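# Transfer 96-well plate from bench spot B1 into nest N1

## Task

Carry the 96-well plate from bench position B1 into the raised nest N1 so it rests flat between the nest's locating features, with well A1 (the cut-off corner of the plate) at the nest corner labelled A1. Releasing it a few millimetres above N1 is fine, but a much bigger drop there fails. The plate has to stay correctly seated on its own, not because the robot is holding it, and at the end the gripper must be open and moved away.

## Robot and tools

Robot: two 7-joint xArm arms, left_arm and right_arm, each with a two-finger bio gripper. The base of left_arm is at about (+0.033, +0.349, 0) m and right_arm at about (-0.007, -0.285, 0) m. Either arm may do the job; the idle one can be parked out of the way. Keep the arms from striking or pressing on each other.

Frame: every position and orientation is in one shared scene frame. Its origin is on the table top midway between the arms, +x points out over the table, +y toward left_arm, +z up. The names left and right are not image sides. Reported hand positions can be a little off, more so at long reach.

Gripper axes: the fingers point along the gripper's +x, close and open along its y, and its +z points back toward the flange. end_effector_position is the spot between the finger pads, roughly 2 cm short of the tips. When the flange points straight down the fingers are level, and wrist roll turns them about the vertical. Well A1 sits at the plate's clipped corner.

execute_actions(actions): a list of actions run in sequence. Each action is a table of at most 15 rows; each row lasts one control step (1/30 s), and a short table repeats its final row to fill out 15 steps. Every row is one list of 16 numbers covering both arms: left_arm x, y, z, qw, qx, qy, qz, opening, then right_arm in the same order. x, y, z are an absolute target for end_effector_position in metres, scene frame; qw..qz are an absolute target orientation (w first), scene frame. opening runs from -1 (shut, pads still 0.071 m apart) to +1 (fully open, 0.150 m). An empty list only returns state and images. An action is rejected for both arms if any target lies over 0.6 m from that gripper's current position along any of its own axes; if the first action fails that, or anything is malformed, nothing runs. To hold orientation, repeat the same quaternion in every row rather than copying drifting reported values.

move(target, speed, blocking): target is one 16-number row as above (absolute poses for both arms plus openings). Each gripper travels on a straight line toward its pose; all paths finish together, lasting 0.5 to 10 s and cut off at 10 s. speed is the path top speed in m/s, 0.002 to 0.5 (default 0.25); rotation is capped at twice that in rad/s. The opening is applied at the start. Paths do not avoid obstacles or the other arm, and grippers lag, stray and may overshoot the speed, especially with a near-straight arm. Faster contact hits harder, and aiming further past a contact presses harder. blocking=false returns after 0.5 s while motion continues; then only wait or stop is accepted until the move shows as ended.



Control behaviour: each step, the commanded pose is trimmed to within 70 mm and 16 degrees of the measured pose, then reached by damped IK that favours position over orientation. Far targets therefore take several actions; keep commanding the remainder. Hand target lines show what each arm is now driving toward. An arm meant to stay still should be sent its last reported whole pose and its wanted opening on every call.

Results: a state line per arm with position, quaternion and velocities; joint positions (last value is finger opening in metres) and joint torques; grip_measured on the command scale (each gripper may be off by about 1 mm); step readings, with HELD marking steps where an arm's command was held back. A move adds a move: line: done, off_target, moving, held or fault, plus limits such as paced (pose clipped) or held (steps blocked, after which the arm can surge). Each gripper's distance from its pose is given. pose unreachable means the clearance check altered or blocked that arm's command; too close refers to the mount plates and rear frame counted as part of an arm.

Gripping: to keep hold, command an opening at least about 0.04 under grip_measured. Pads give about 20 N each; closing fast can squeeze harder or spring open.

Avoid: knocking anything off the table, dropping the plate from height into N1, hard impacts or pushes, and torque faults (a joint reaching its load limit, e.g. 18.8 N m at the wrist joints, 28.2 N m mid-arm, 47 N m at waist and shoulder, payload included), which freeze the arm for 10 s. Long loaded holds heat motors: MOTOR HOT from 65 °C, braking OVER-TEMPERATURE FAULT at 80 °C. Loose objects may occasionally be nudged by outside pushes. Finish by opening the gripper and withdrawing so the plate rests unaided.

Each tool is called after "Call:" in YAML: its name, and indented under it one key for each argument.

## Session

I'll start by looking at the scene.

Call:
execute_actions:
  actions: []

Scene clock: 0.00 s.
left_arm: end_effector_position=(+0.4905, +0.4344, +0.1995) grip_measured=+1.00 end_effector_quat_wxyz=(-0.633, +0.731, -0.188, -0.171) end_effector_velocity=(+0.000, -0.001, +0.000) end_effector_angular_velocity=(-0.001, -0.000, +0.000) | right_arm: end_effector_position=(-0.0054, -0.2503, +0.3922) grip_measured=+0.98 end_effector_quat_wxyz=(-0.574, -0.110, +0.250, +0.772) end_effector_velocity=(-0.000, +0.000, +0.000) end_effector_angular_velocity=(+0.002, +0.003, -0.001)
Joint positions: left_arm=[ 0.277  0.228  0.449  0.855 -1.087  2.165  0.541  0.15 ] | right_arm=[ 1.944 -0.965 -0.184  0.54  -0.531  1.907 -2.575  0.149]
Joint velocities: left_arm=[-0.001 -0.001 -0.    -0.001 -0.002  0.    -0.001  0.   ] | right_arm=[-0.001 -0.001 -0.001  0.001  0.001 -0.001  0.     0.   ]
Joint torques (N m, as the arm reports them, + toward a larger angle): no reading
Motor temperatures (°C, as the motors report them): left_arm=[31 35 30 34 33 33 35] | right_arm=[30 32 33 33 31 32 37]
Hand target (left_arm): +0.491, +0.434, +0.200; -0.633, +0.731, -0.188, -0.171
Hand target (right_arm): -0.005, -0.250, +0.392; -0.574, -0.110, +0.250, +0.772

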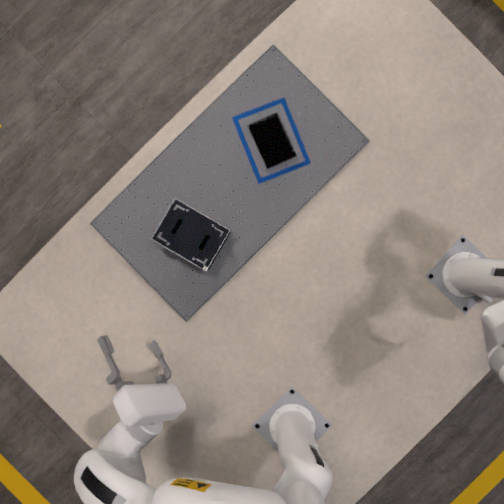

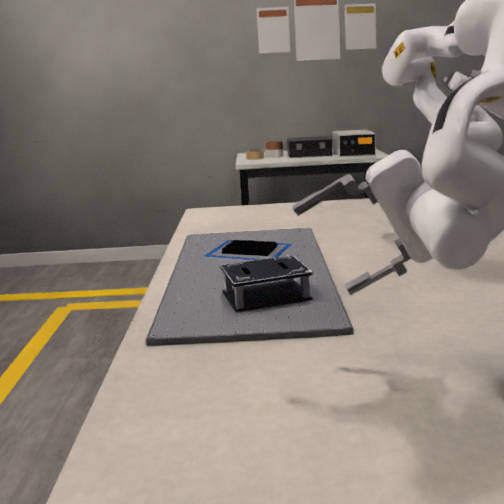

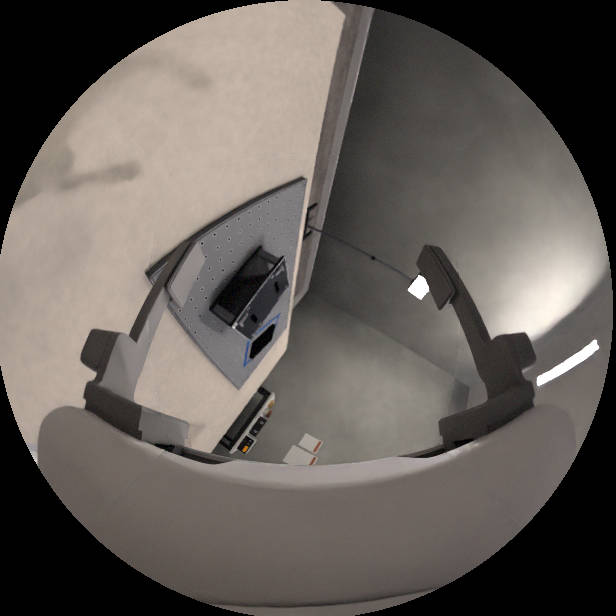

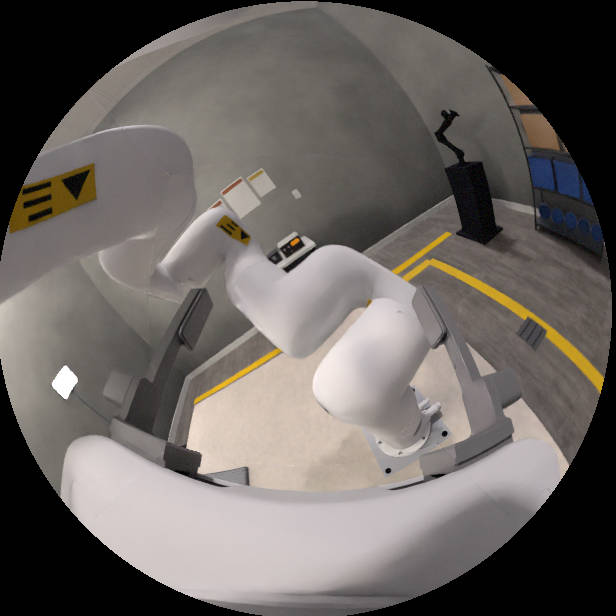

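Call:
zoom_image:
  camera: "cam_high"
  region: [220, 90, 320, 190]

Call:
zoom_image:
  camera: "cam_high"
  region: [140, 185, 240, 285]

Call:
zoom_image:
  camera: "cam_low"
  region: [190, 220, 330, 320]

Region (220, 90, 320, 190) of cam_high's 504x504 image, scaled by 5.040, with more detail than that image has.

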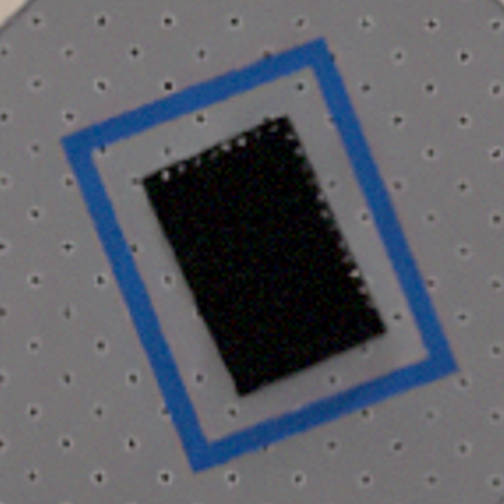

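Region (140, 185, 240, 285) of cam_high's 504x504 image, scaled by 5.040, with more detail than that image has.

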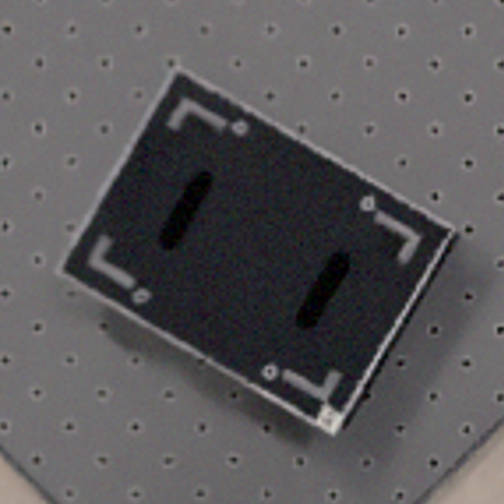

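Region (190, 220, 330, 320) of cam_low's 504x504 image, scaled by 3.600, with more detail than that image has; it fills the top 360 rows of this view, and the rest is white.

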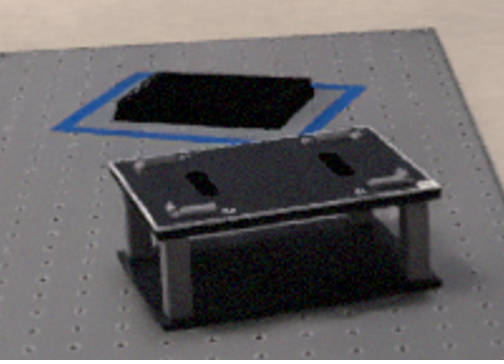

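Call:
zoom_image:
  camera: "cam_high"
  region: [240, 375, 344, 479]

Call:
zoom_image:
  camera: "cam_high"
  region: [404, 225, 504, 325]

Call:
zoom_image:
  camera: "cam_high"
  region: [80, 30, 380, 330]

Region (240, 375, 344, 479) of cam_high's 504x504 image, scaled by 4.846, with more detail than that image has.

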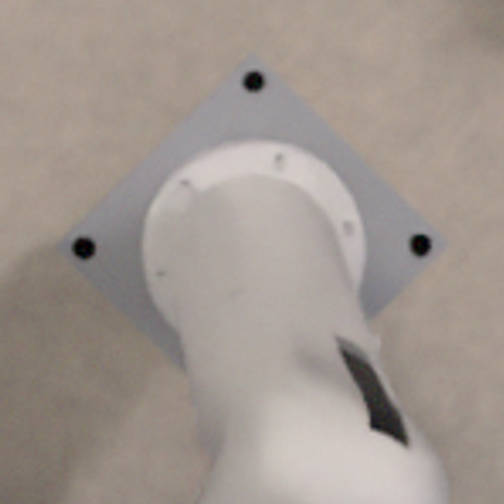

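Region (404, 225, 504, 325) of cam_high's 504x504 image, scaled by 5.040, with more detail than that image has.

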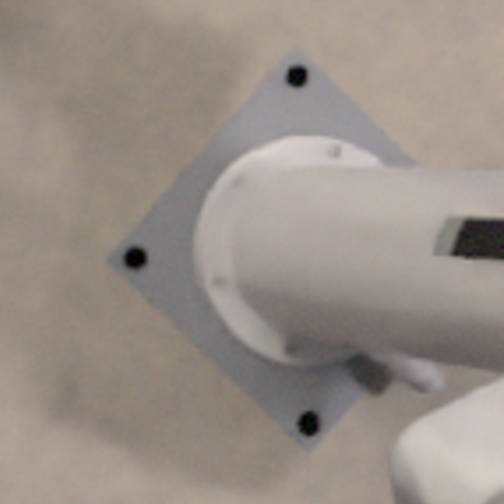

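Region (80, 30, 380, 330) of cam_high's 504x504 image, scaled by 1.680, with more detail than that image has.

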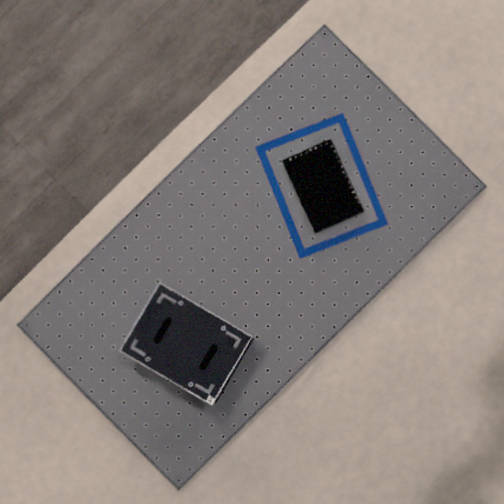

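Call:
move:
  target: [0.60, -0.155, 0.20, 0.9834, 0, 0, -0.1814, 1, -0.0054, -0.2503, 0.3922, -0.574, -0.110, 0.250, 0.772, 1]
  speed: 0.35

Scene clock: 16.87 s.
left_arm: end_effector_position=(+0.6013, -0.1571, +0.2020) grip_measured=+1.00 end_effector_quat_wxyz=(+0.983, -0.006, -0.000, -0.183) end_effector_velocity=(+0.001, -0.002, +0.001) end_effector_angular_velocity=(+0.007, +0.004, +0.002) | right_arm: end_effector_position=(-0.0054, -0.2503, +0.3922) grip_measured=+0.98 end_effector_quat_wxyz=(-0.574, -0.110, +0.250, +0.772) end_effector_velocity=(-0.000, -0.000, +0.001) end_effector_angular_velocity=(+0.000, +0.000, -0.001)
Joint positions: left_arm=[-0.731  0.647 -0.113  1.636  0.069  0.985 -0.483  0.15 ] | right_arm=[ 1.944 -0.965 -0.184  0.54  -0.531  1.907 -2.575  0.149]
Joint velocities: left_arm=[-0.004  0.008  0.001  0.022  0.001  0.021 -0.004  0.   ] | right_arm=[-0.001 -0.001  0.001  0.001  0.001  0.002  0.     0.   ]
Joint torques (N m, as the arm reports them, + toward a larger angle): left_arm=[ -0.4  -38.36  -3.38  21.45   0.21  -1.36   0.49] | right_arm=[ 0.49  1.52  3.86 10.42  0.09 -0.44 -0.51]
Motor temperatures (°C, as the motors report them): left_arm=[31 35 30 35 33 33 35] | right_arm=[30 32 33 35 31 32 37]
Hand target (left_arm): +0.601, -0.158, +0.202; +0.983, -0.006, -0.000, -0.183
Hand target (right_arm): -0.005, -0.250, +0.392; -0.574, -0.110, +0.250, +0.772
Off the commanded pose (left_arm): 0.003 m, 1 deg.
Off the commanded pose (right_arm): 0.000 m, 0 deg.
move: done

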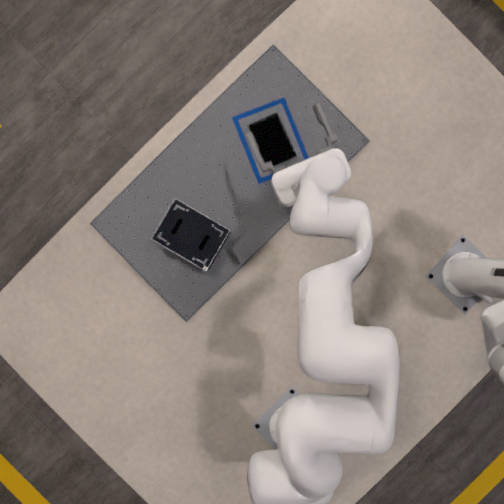

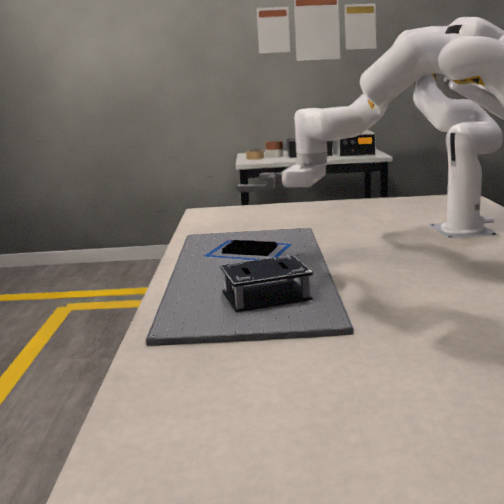

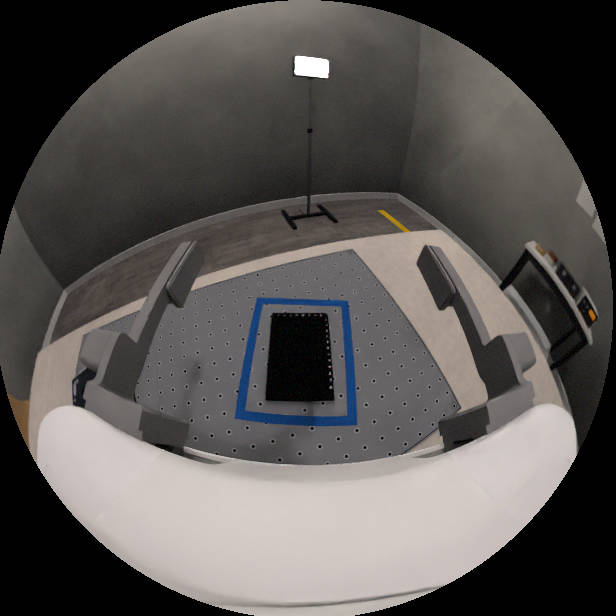

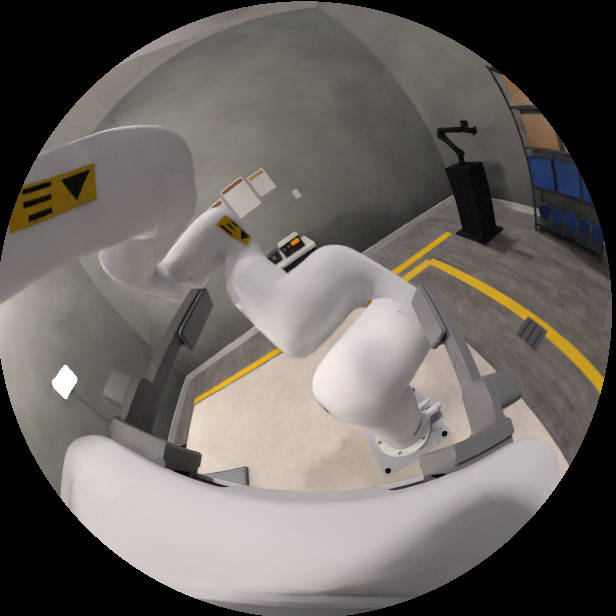

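Call:
zoom_image:
  camera: "cam_left_wrist"
  region: [220, 285, 380, 445]

Call:
zoom_image:
  camera: "cam_high"
  region: [225, 85, 365, 225]

Call:
zoom_image:
  camera: "cam_low"
  region: [200, 140, 340, 280]

Region (220, 285, 380, 445) of cam_left_wrist's 616x616 image, scaled by 3.150, with more detail than that image has.

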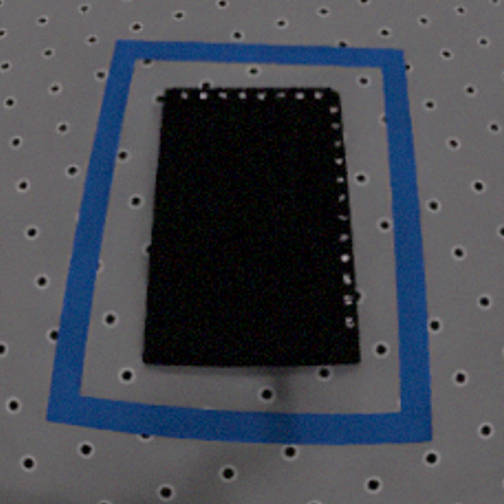

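Region (225, 85, 365, 225) of cam_high's 504x504 image, scaled by 3.600, with more detail than that image has.

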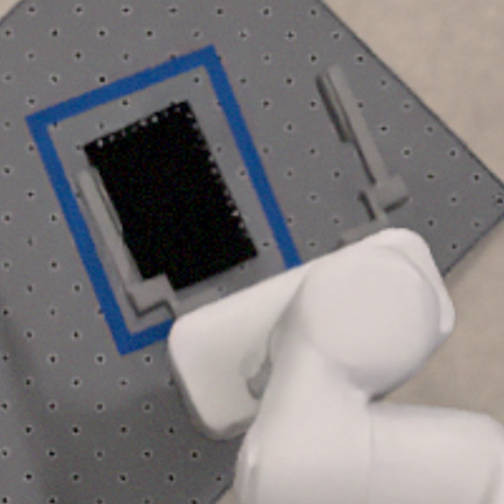

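Region (200, 140, 340, 280) of cam_low's 504x504 image, scaled by 3.600, with more detail than that image has.

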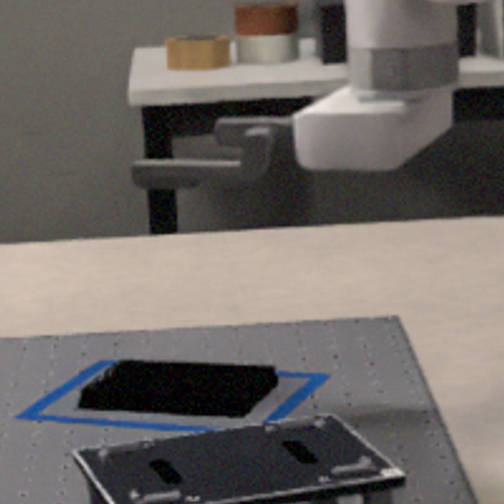

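Call:
move:
  target: [0.6512, -0.1753, 0.065, 0.9834, 0, 0, -0.1814, 1, -0.0054, -0.2503, 0.3922, -0.574, -0.110, 0.250, 0.772, 1]
  speed: 0.2

Scene clock: 21.43 s.
left_arm: end_effector_position=(+0.6514, -0.1756, +0.0655) grip_measured=+1.00 end_effector_quat_wxyz=(+0.983, +0.000, -0.001, -0.182) end_effector_velocity=(+0.000, -0.000, -0.003) end_effector_angular_velocity=(+0.003, +0.003, -0.000) | right_arm: end_effector_position=(-0.0054, -0.2503, +0.3922) grip_measured=+0.98 end_effector_quat_wxyz=(-0.574, -0.110, +0.250, +0.772) end_effector_velocity=(+0.000, -0.000, +0.001) end_effector_angular_velocity=(+0.002, +0.000, -0.001)
Joint positions: left_arm=[-0.73   1.058 -0.086  1.951  0.098  0.897 -0.46   0.15 ] | right_arm=[ 1.944 -0.965 -0.184  0.54  -0.531  1.907 -2.575  0.149]
Joint velocities: left_arm=[-0.001  0.008  0.001  0.009 -0.001  0.005  0.001 -0.   ] | right_arm=[-0.001 -0.001  0.     0.002 -0.     0.001  0.     0.   ]
Joint torques (N m, as the arm reports them, + toward a larger angle): left_arm=[ -0.44 -43.87  -3.48  20.94   0.09  -1.33   0.53] | right_arm=[ 0.54  1.45  3.89 10.4   0.04 -0.39 -0.54]
Motor temperatures (°C, as the motors report them): left_arm=[31 35 30 36 33 33 35] | right_arm=[30 32 33 35 31 32 37]
Hand target (left_arm): +0.651, -0.176, +0.065; +0.983, +0.000, -0.000, -0.182
Hand target (right_arm): -0.005, -0.250, +0.392; -0.574, -0.110, +0.250, +0.772
Off the commanded pose (left_arm): 0.001 m, 0 deg.
Off the commanded pose (right_arm): 0.000 m, 0 deg.
move: done

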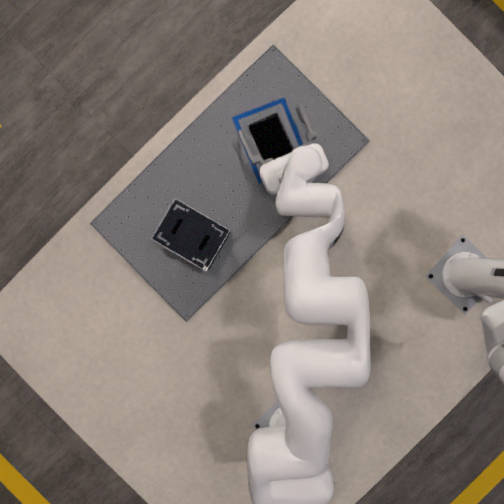

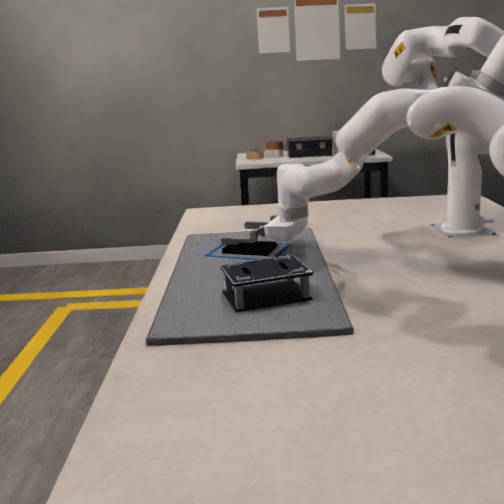

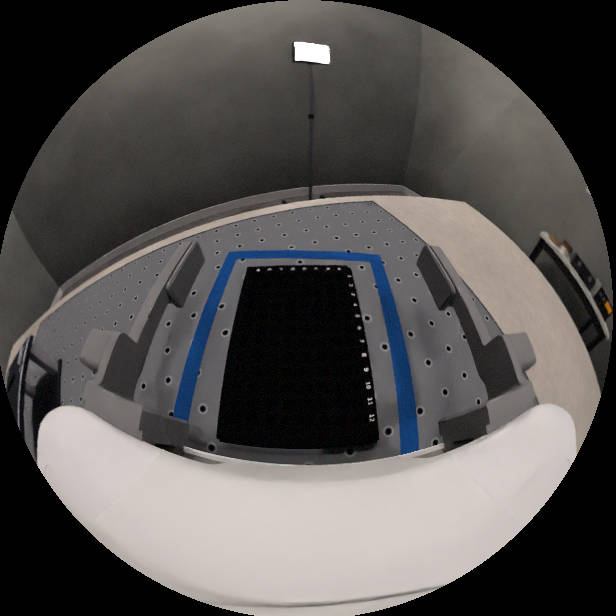

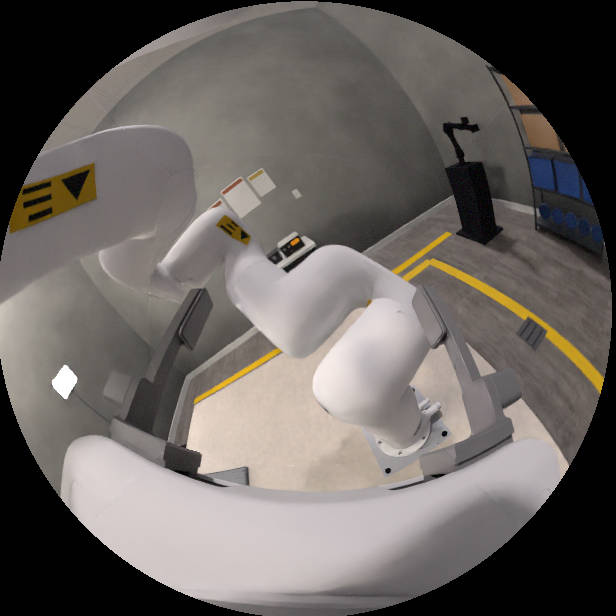

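Call:
zoom_image:
  camera: "cam_left_wrist"
  region: [150, 220, 470, 470]

Call:
zoom_image:
  camera: "cam_high"
  region: [220, 85, 340, 205]

Call:
zoom_image:
  camera: "cam_low"
  region: [200, 200, 320, 270]

Region (150, 220, 470, 470) of cam_left_wrist's 616x616 image, scaled by 1.575, with more detail than that image has; it fills the top 394 rows of this view, and the rest is white.

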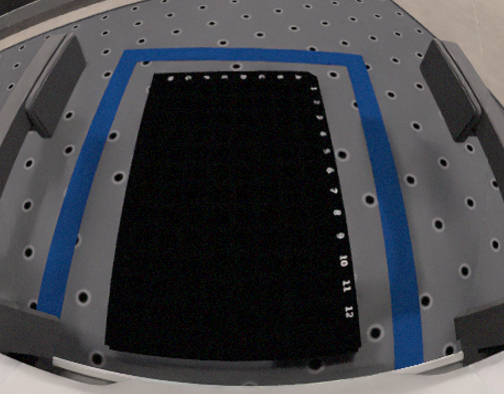

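Region (220, 85, 340, 205) of cam_high's 504x504 image, scaled by 4.200, with more detail than that image has.

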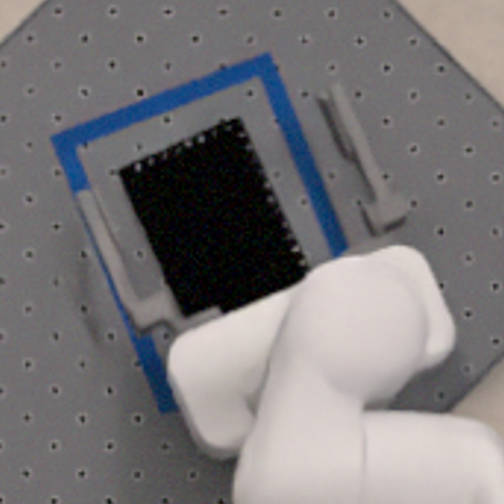

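Region (200, 200, 320, 270) of cam_low's 504x504 image, scaled by 4.200, with more detail than that image has; it fills the top 294 rows of this view, and the rest is white.

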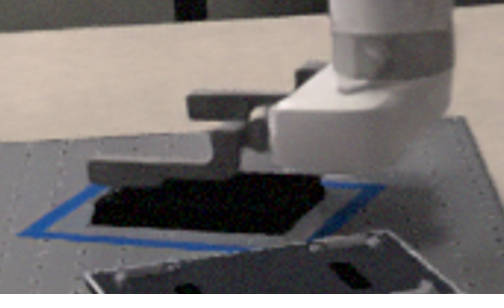

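Call:
move:
  target: [0.6533, -0.1697, 0.042, 0.9834, 0, 0, -0.1814, 0.0, -0.0054, -0.2503, 0.3922, -0.574, -0.110, 0.250, 0.772, 1]
  speed: 0.05

Call:
zoom_image:
  camera: "cam_left_wrist"
  region: [150, 220, 470, 470]

Call:
zoom_image:
  camera: "cam_low"
  region: [210, 215, 310, 270]

Scene clock: 25.03 s.
left_arm: end_effector_position=(+0.6534, -0.1699, +0.0425) grip_measured=+0.00 end_effector_quat_wxyz=(+0.983, -0.000, -0.000, -0.181) end_effector_velocity=(+0.001, -0.001, +0.001) end_effector_angular_velocity=(-0.004, -0.004, -0.001) | right_arm: end_effector_position=(-0.0054, -0.2503, +0.3922) grip_measured=+0.98 end_effector_quat_wxyz=(-0.574, -0.110, +0.250, +0.772) end_effector_velocity=(-0.000, +0.000, +0.000) end_effector_angular_velocity=(-0.000, -0.003, -0.001)
Joint positions: left_arm=[-0.722  1.097 -0.084  1.952  0.099  0.859 -0.454  0.111] | right_arm=[ 1.944 -0.965 -0.184  0.54  -0.531  1.907 -2.575  0.149]
Joint velocities: left_arm=[-0.002  0.001  0.001  0.004 -0.002 -0.003  0.001 -0.   ] | right_arm=[-0.     0.001  0.001  0.    -0.002  0.001  0.001 -0.   ]
Joint torques (N m, as the arm reports them, + toward a larger angle): left_arm=[ -0.3  -44.06  -3.53  20.28   0.07  -1.34   0.57] | right_arm=[ 0.31  1.52  3.94 10.52  0.08 -0.43 -0.57]
Motor temperatures (°C, as the motors report them): left_arm=[31 35 30 36 33 33 35] | right_arm=[30 32 33 35 31 32 37]
Hand target (left_arm): +0.653, -0.170, +0.042; +0.983, +0.000, -0.000, -0.181
Hand target (right_arm): -0.005, -0.250, +0.392; -0.574, -0.110, +0.250, +0.772
Off the commanded pose (left_arm): 0.001 m, 0 deg.
Off the commanded pose (right_arm): 0.000 m, 0 deg.
move: done

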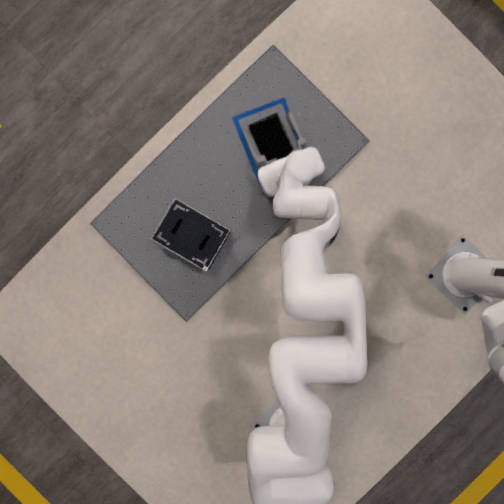

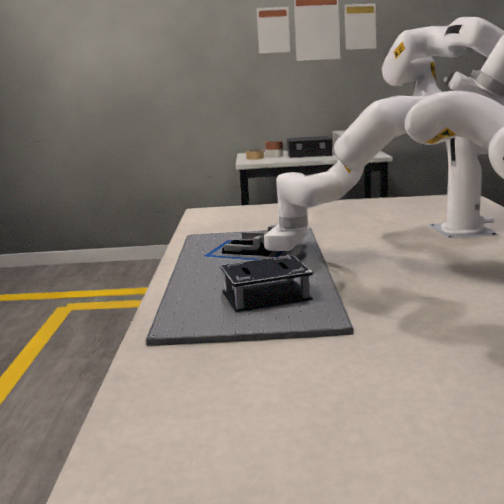

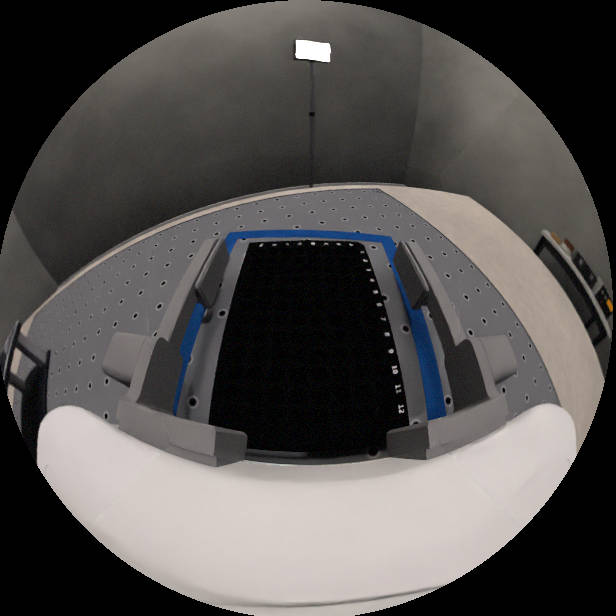

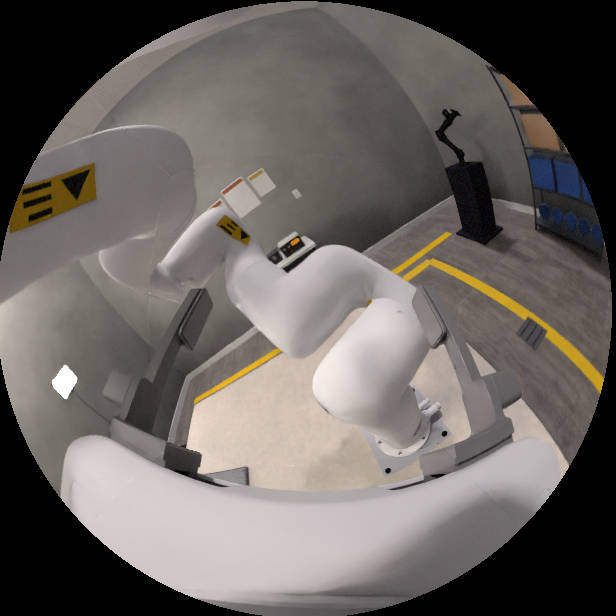

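Region (150, 220, 470, 470) of cam_left_wrist's 616x616 image, scaled by 1.575, with more detail than that image has; it fills the top 394 rows of this view, and the rest is white.

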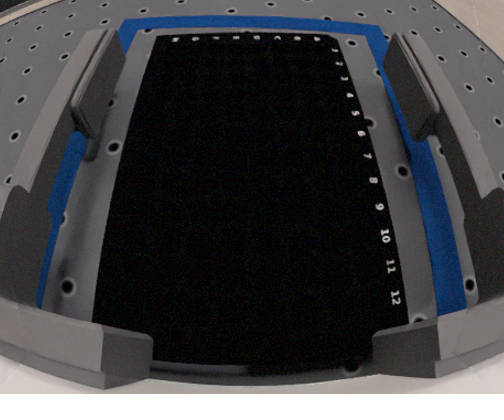

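Region (210, 215, 310, 270) of cam_low's 504x504 image, scaled by 5.040, with more detail than that image has; it fills the top 277 rows of this view, and the rest is white.

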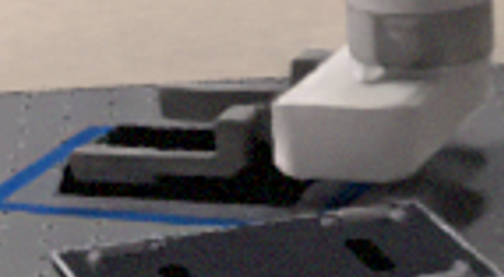

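Call:
move:
  target: [0.6540, -0.1678, 0.033, 0.9834, 0, 0, -0.1814, -0.3, -0.0054, -0.2503, 0.3922, -0.574, -0.110, 0.250, 0.772, 1]
  speed: 0.03

Call:
zoom_image:
  camera: "cam_left_wrist"
  region: [170, 210, 450, 350]

Call:
zoom_image:
  camera: "cam_low"
  region: [210, 215, 310, 270]

Scene clock: 27.07 s.
left_arm: end_effector_position=(+0.6540, -0.1678, +0.0331) grip_measured=-0.30 end_effector_quat_wxyz=(+0.983, +0.000, -0.000, -0.181) end_effector_velocity=(+0.000, -0.002, +0.002) end_effector_angular_velocity=(-0.005, -0.003, -0.003) | right_arm: end_effector_position=(-0.0054, -0.2503, +0.3922) grip_measured=+0.98 end_effector_quat_wxyz=(-0.574, -0.110, +0.250, +0.772) end_effector_velocity=(+0.000, +0.000, -0.000) end_effector_angular_velocity=(+0.001, +0.002, +0.002)
Joint positions: left_arm=[-0.72   1.114 -0.083  1.955  0.1    0.845 -0.451  0.099] | right_arm=[ 1.944 -0.965 -0.184  0.54  -0.531  1.907 -2.575  0.149]
Joint velocities: left_arm=[-0.     0.    -0.002  0.003  0.001 -0.003  0.002 -0.   ] | right_arm=[-0.    -0.     0.001 -0.     0.001 -0.002 -0.001 -0.   ]
Joint torques (N m, as the arm reports them, + toward a larger angle): left_arm=[ -0.24 -44.08  -3.5   20.45   0.27  -1.48   0.55] | right_arm=[ 0.45  1.42  3.85 10.48  0.01 -0.43 -0.49]
Motor temperatures (°C, as the motors report them): left_arm=[31 36 30 36 33 33 35] | right_arm=[30 32 33 35 31 32 37]
Hand target (left_arm): +0.654, -0.168, +0.033; +0.983, +0.000, -0.000, -0.181
Hand target (right_arm): -0.005, -0.250, +0.392; -0.574, -0.110, +0.250, +0.772
Off the commanded pose (left_arm): 0.000 m, 0 deg.
Off the commanded pose (right_arm): 0.000 m, 0 deg.
move: done

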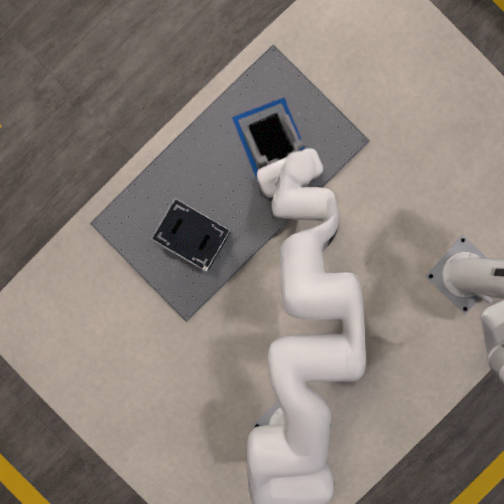

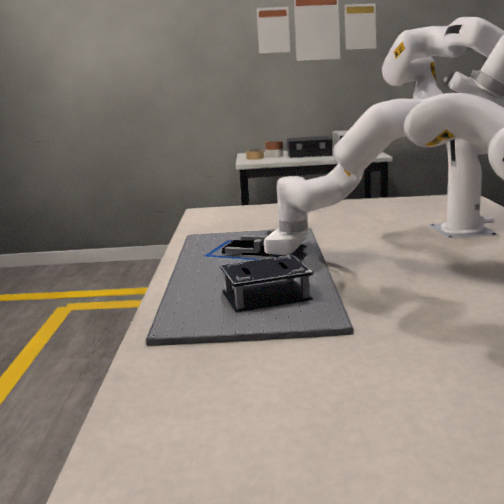

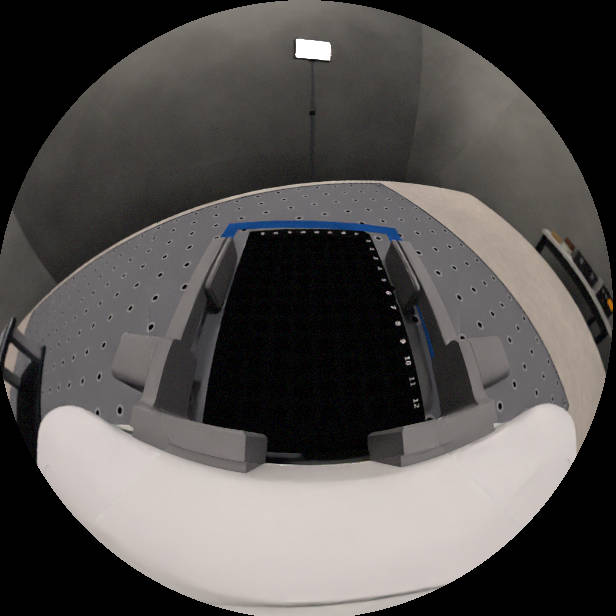

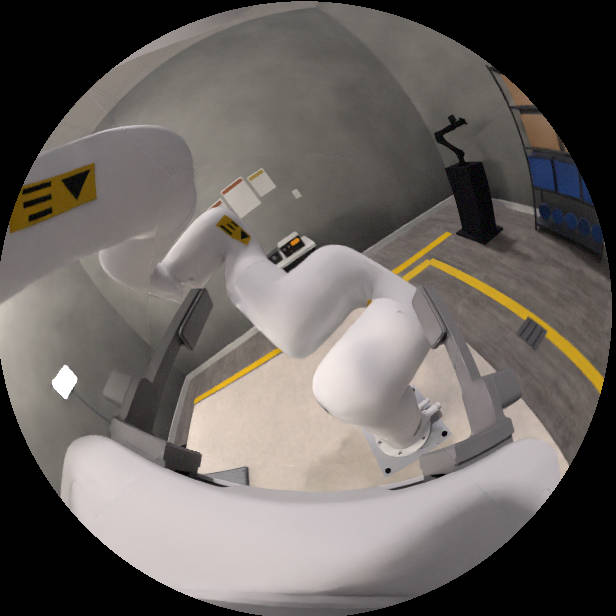

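Region (170, 210, 450, 350) of cam_left_wrist's 616x616 image, scaled by 1.800, with more detail than that image has.

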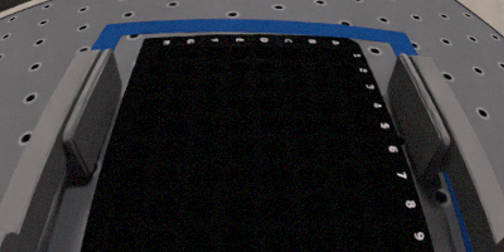

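Region (210, 215, 310, 270) of cam_low's 504x504 image, scaled by 5.040, with more detail than that image has; it fills the top 277 rows of this view, and the rest is white.

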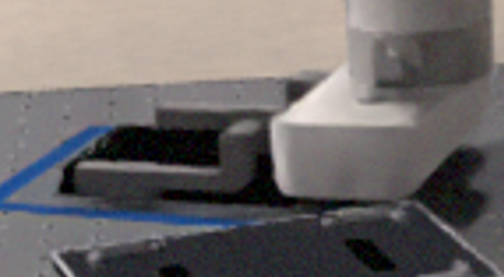

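Call:
move:
  target: [0.6540, -0.1678, 0.033, 0.9834, 0, 0, -0.1814, -0.56, -0.0054, -0.2503, 0.3922, -0.574, -0.110, 0.250, 0.772, 1]
  speed: 0.03

Call:
zoom_image:
  camera: "cam_left_wrist"
  region: [180, 215, 300, 335]

Call:
zoom_image:
  camera: "cam_left_wrist"
  region: [330, 215, 450, 335]

Call:
zoom_image:
  camera: "cam_low"
  region: [215, 225, 285, 265]

Scene clock: 29.53 s.
left_arm: end_effector_position=(+0.6540, -0.1678, +0.0330) grip_measured=-0.56 end_effector_quat_wxyz=(+0.983, +0.000, -0.000, -0.181) end_effector_velocity=(-0.000, -0.001, +0.000) end_effector_angular_velocity=(+0.000, -0.001, -0.002) | right_arm: end_effector_position=(-0.0054, -0.2503, +0.3922) grip_measured=+0.98 end_effector_quat_wxyz=(-0.574, -0.110, +0.250, +0.772) end_effector_velocity=(+0.000, +0.000, +0.000) end_effector_angular_velocity=(+0.004, +0.001, -0.001)
Joint positions: left_arm=[-0.72   1.114 -0.083  1.955  0.1    0.845 -0.451  0.088] | right_arm=[ 1.944 -0.965 -0.184  0.54  -0.531  1.907 -2.575  0.149]
Joint velocities: left_arm=[-0.002 -0.     0.001  0.001 -0.    -0.     0.    -0.   ] | right_arm=[-0.    -0.001 -0.     0.001 -0.001 -0.001  0.     0.   ]
Joint torques (N m, as the arm reports them, + toward a larger angle): left_arm=[ -0.33 -44.19  -3.52  20.53   0.13  -1.28   0.48] | right_arm=[ 0.52  1.49  3.82 10.55  0.05 -0.48 -0.53]
Motor temperatures (°C, as the motors report them): left_arm=[31 36 30 36 33 33 35] | right_arm=[30 32 33 35 31 32 37]
Hand target (left_arm): +0.654, -0.168, +0.033; +0.983, +0.000, -0.000, -0.181
Hand target (right_arm): -0.005, -0.250, +0.392; -0.574, -0.110, +0.250, +0.772
Off the commanded pose (left_arm): 0.000 m, 0 deg.
Off the commanded pose (right_arm): 0.000 m, 0 deg.
move: done

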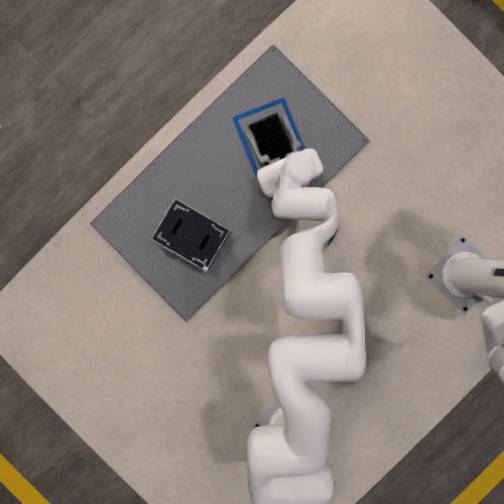

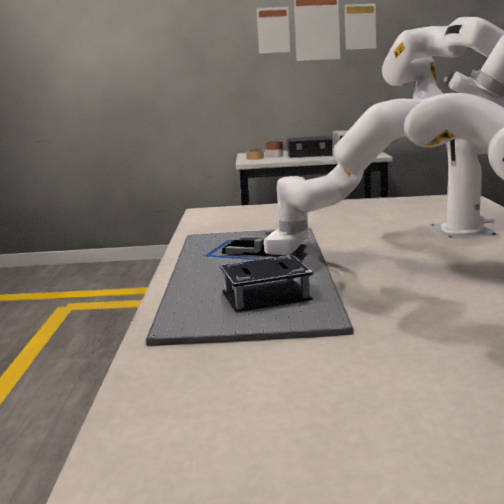

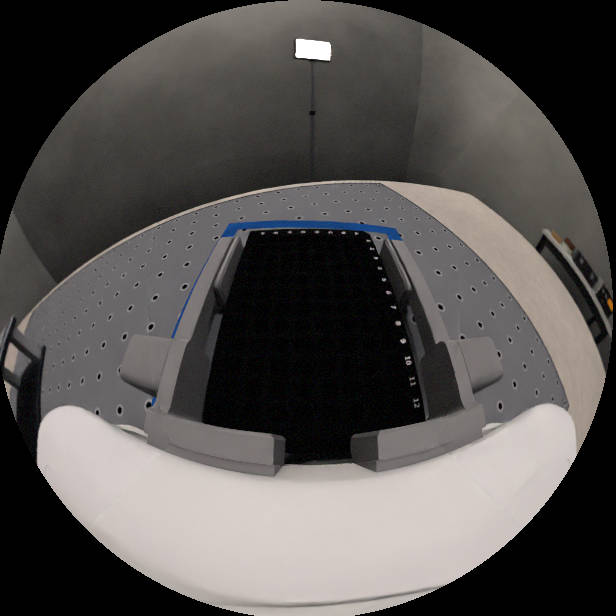

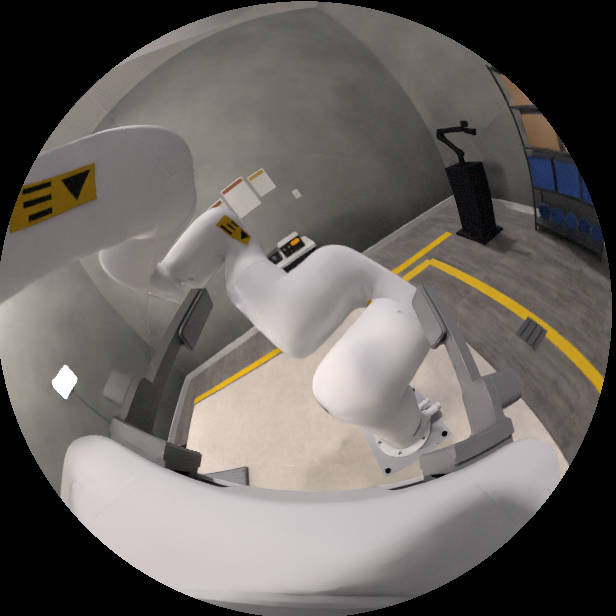

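Region (180, 215, 300, 335) of cam_left_wrist's 616x616 image, scaled by 4.200, with more detail than that image has.

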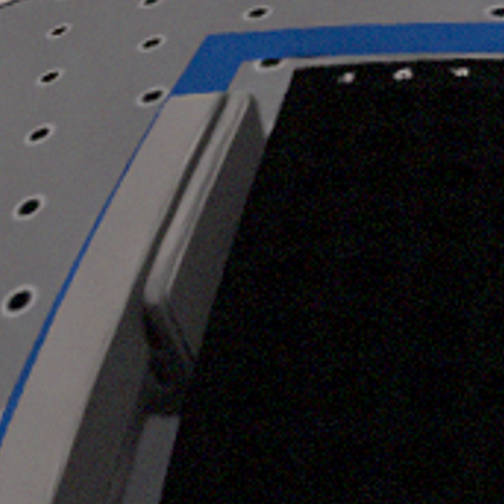

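Region (330, 215, 450, 335) of cam_left_wrist's 616x616 image, scaled by 4.200, with more detail than that image has.

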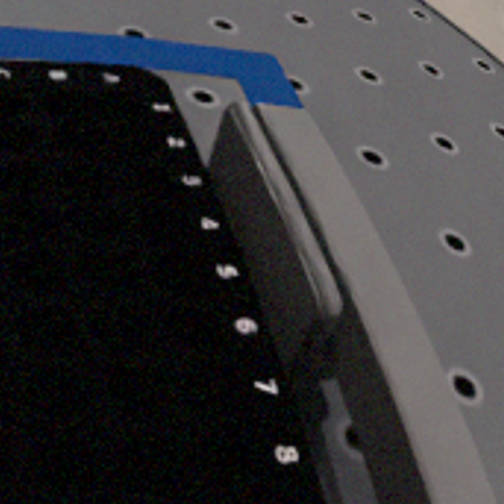

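Region (215, 225, 285, 265) of cam_low's 504x504 image, scaled by 7.200, with more detail than that image has; it fills the top 288 rows of this view, and the rest is white.

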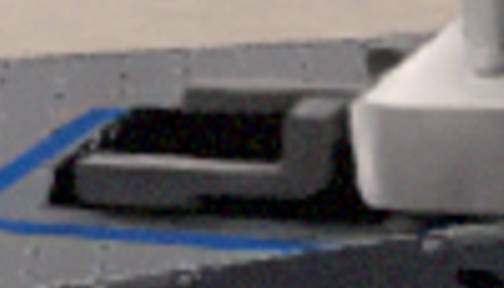

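Call:
move:
  target: [0.6540, -0.1678, 0.0375, 0.9834, 0, 0, -0.1814, -0.56, -0.0054, -0.2503, 0.3922, -0.574, -0.110, 0.250, 0.772, 1]
  speed: 0.03

Call:
zoom_image:
  camera: "cam_left_wrist"
  region: [180, 215, 300, 335]

Call:
zoom_image:
  camera: "cam_left_wrist"
  region: [330, 215, 450, 335]

Call:
zoom_image:
  camera: "cam_low"
  region: [215, 225, 285, 265]

Scene clock: 32.10 s.
left_arm: end_effector_position=(+0.6540, -0.1678, +0.0374) grip_measured=-0.56 end_effector_quat_wxyz=(+0.983, -0.000, -0.000, -0.181) end_effector_velocity=(-0.000, +0.001, +0.000) end_effector_angular_velocity=(+0.002, +0.001, -0.001) | right_arm: end_effector_position=(-0.0054, -0.2503, +0.3922) grip_measured=+0.98 end_effector_quat_wxyz=(-0.574, -0.110, +0.250, +0.772) end_effector_velocity=(+0.000, +0.000, +0.000) end_effector_angular_velocity=(+0.001, +0.000, +0.001)
Joint positions: left_arm=[-0.72   1.104 -0.083  1.95   0.099  0.849 -0.451  0.088] | right_arm=[ 1.944 -0.965 -0.184  0.54  -0.531  1.907 -2.575  0.149]
Joint velocities: left_arm=[ 0.001 -0.003 -0.    -0.003  0.001  0.002  0.001  0.   ] | right_arm=[-0.     0.001 -0.     0.001 -0.    -0.002 -0.001  0.   ]
Joint torques (N m, as the arm reports them, + toward a larger angle): left_arm=[ -0.4  -43.79  -3.55  20.43   0.02  -1.34   0.57] | right_arm=[ 0.57  1.57  3.77 10.62  0.07 -0.43 -0.55]
Motor temperatures (°C, as the motors report them): left_arm=[31 36 30 36 33 33 35] | right_arm=[30 32 33 35 31 32 37]
Hand target (left_arm): +0.654, -0.168, +0.038; +0.983, -0.000, +0.000, -0.181
Hand target (right_arm): -0.005, -0.250, +0.392; -0.574, -0.110, +0.250, +0.772
Off the commanded pose (left_arm): 0.000 m, 0 deg.
Off the commanded pose (right_arm): 0.000 m, 0 deg.
move: done

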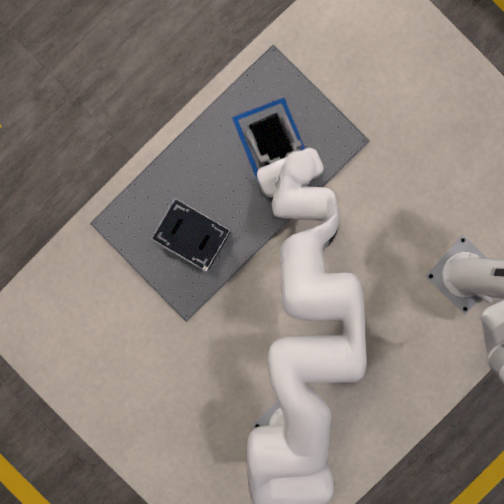

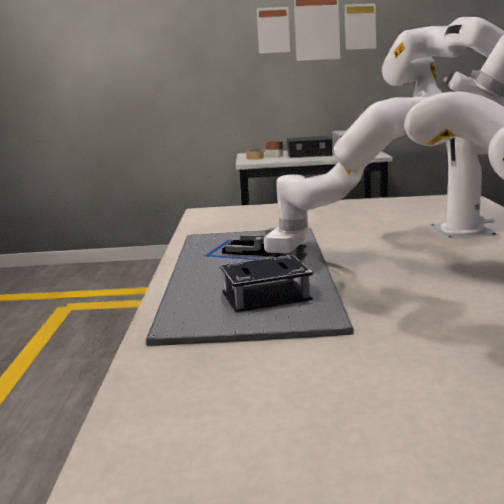

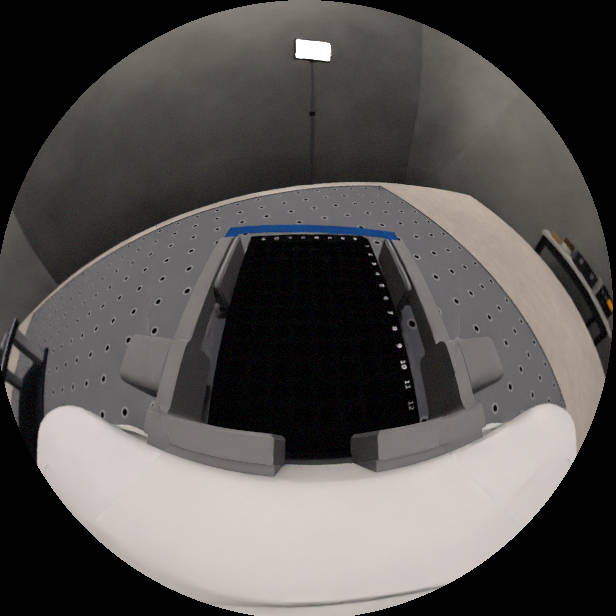

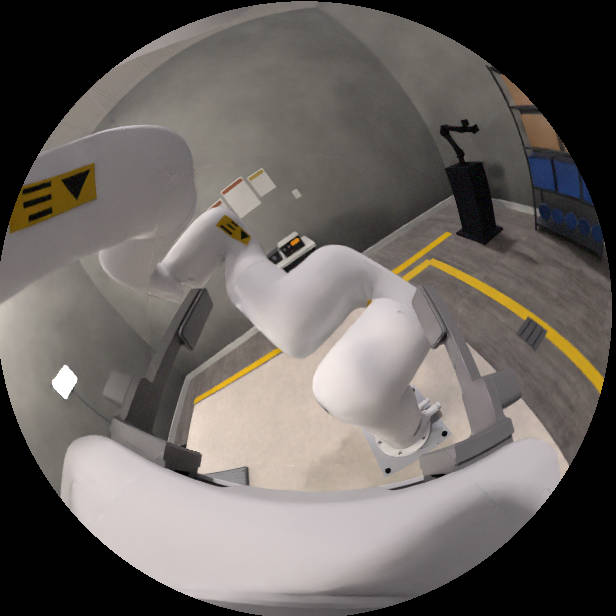

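Region (180, 215, 300, 335) of cam_left_wrist's 616x616 image, scaled by 4.200, with more detail than that image has.

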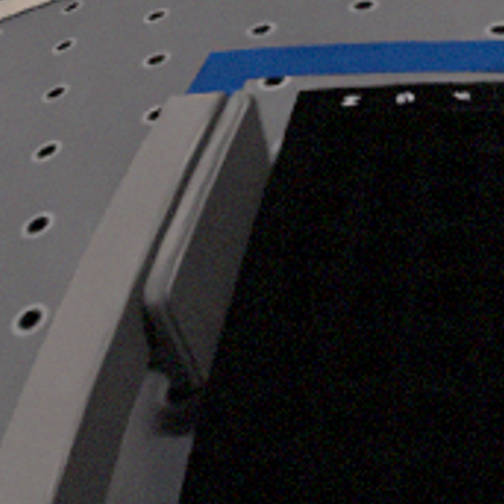

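Region (330, 215, 450, 335) of cam_left_wrist's 616x616 image, scaled by 4.200, with more detail than that image has.

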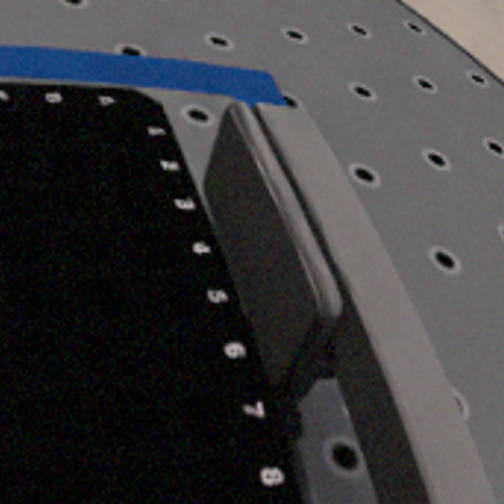

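Region (215, 225, 285, 265) of cam_low's 504x504 image, scaled by 7.200, with more detail than that image has; it fills the top 288 rows of this view, and the rest is white.

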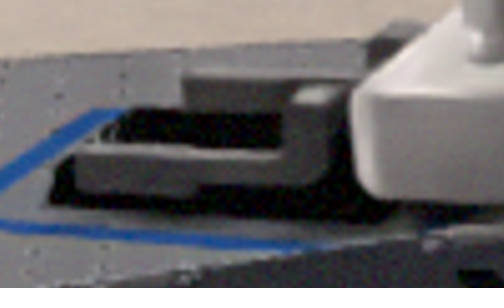

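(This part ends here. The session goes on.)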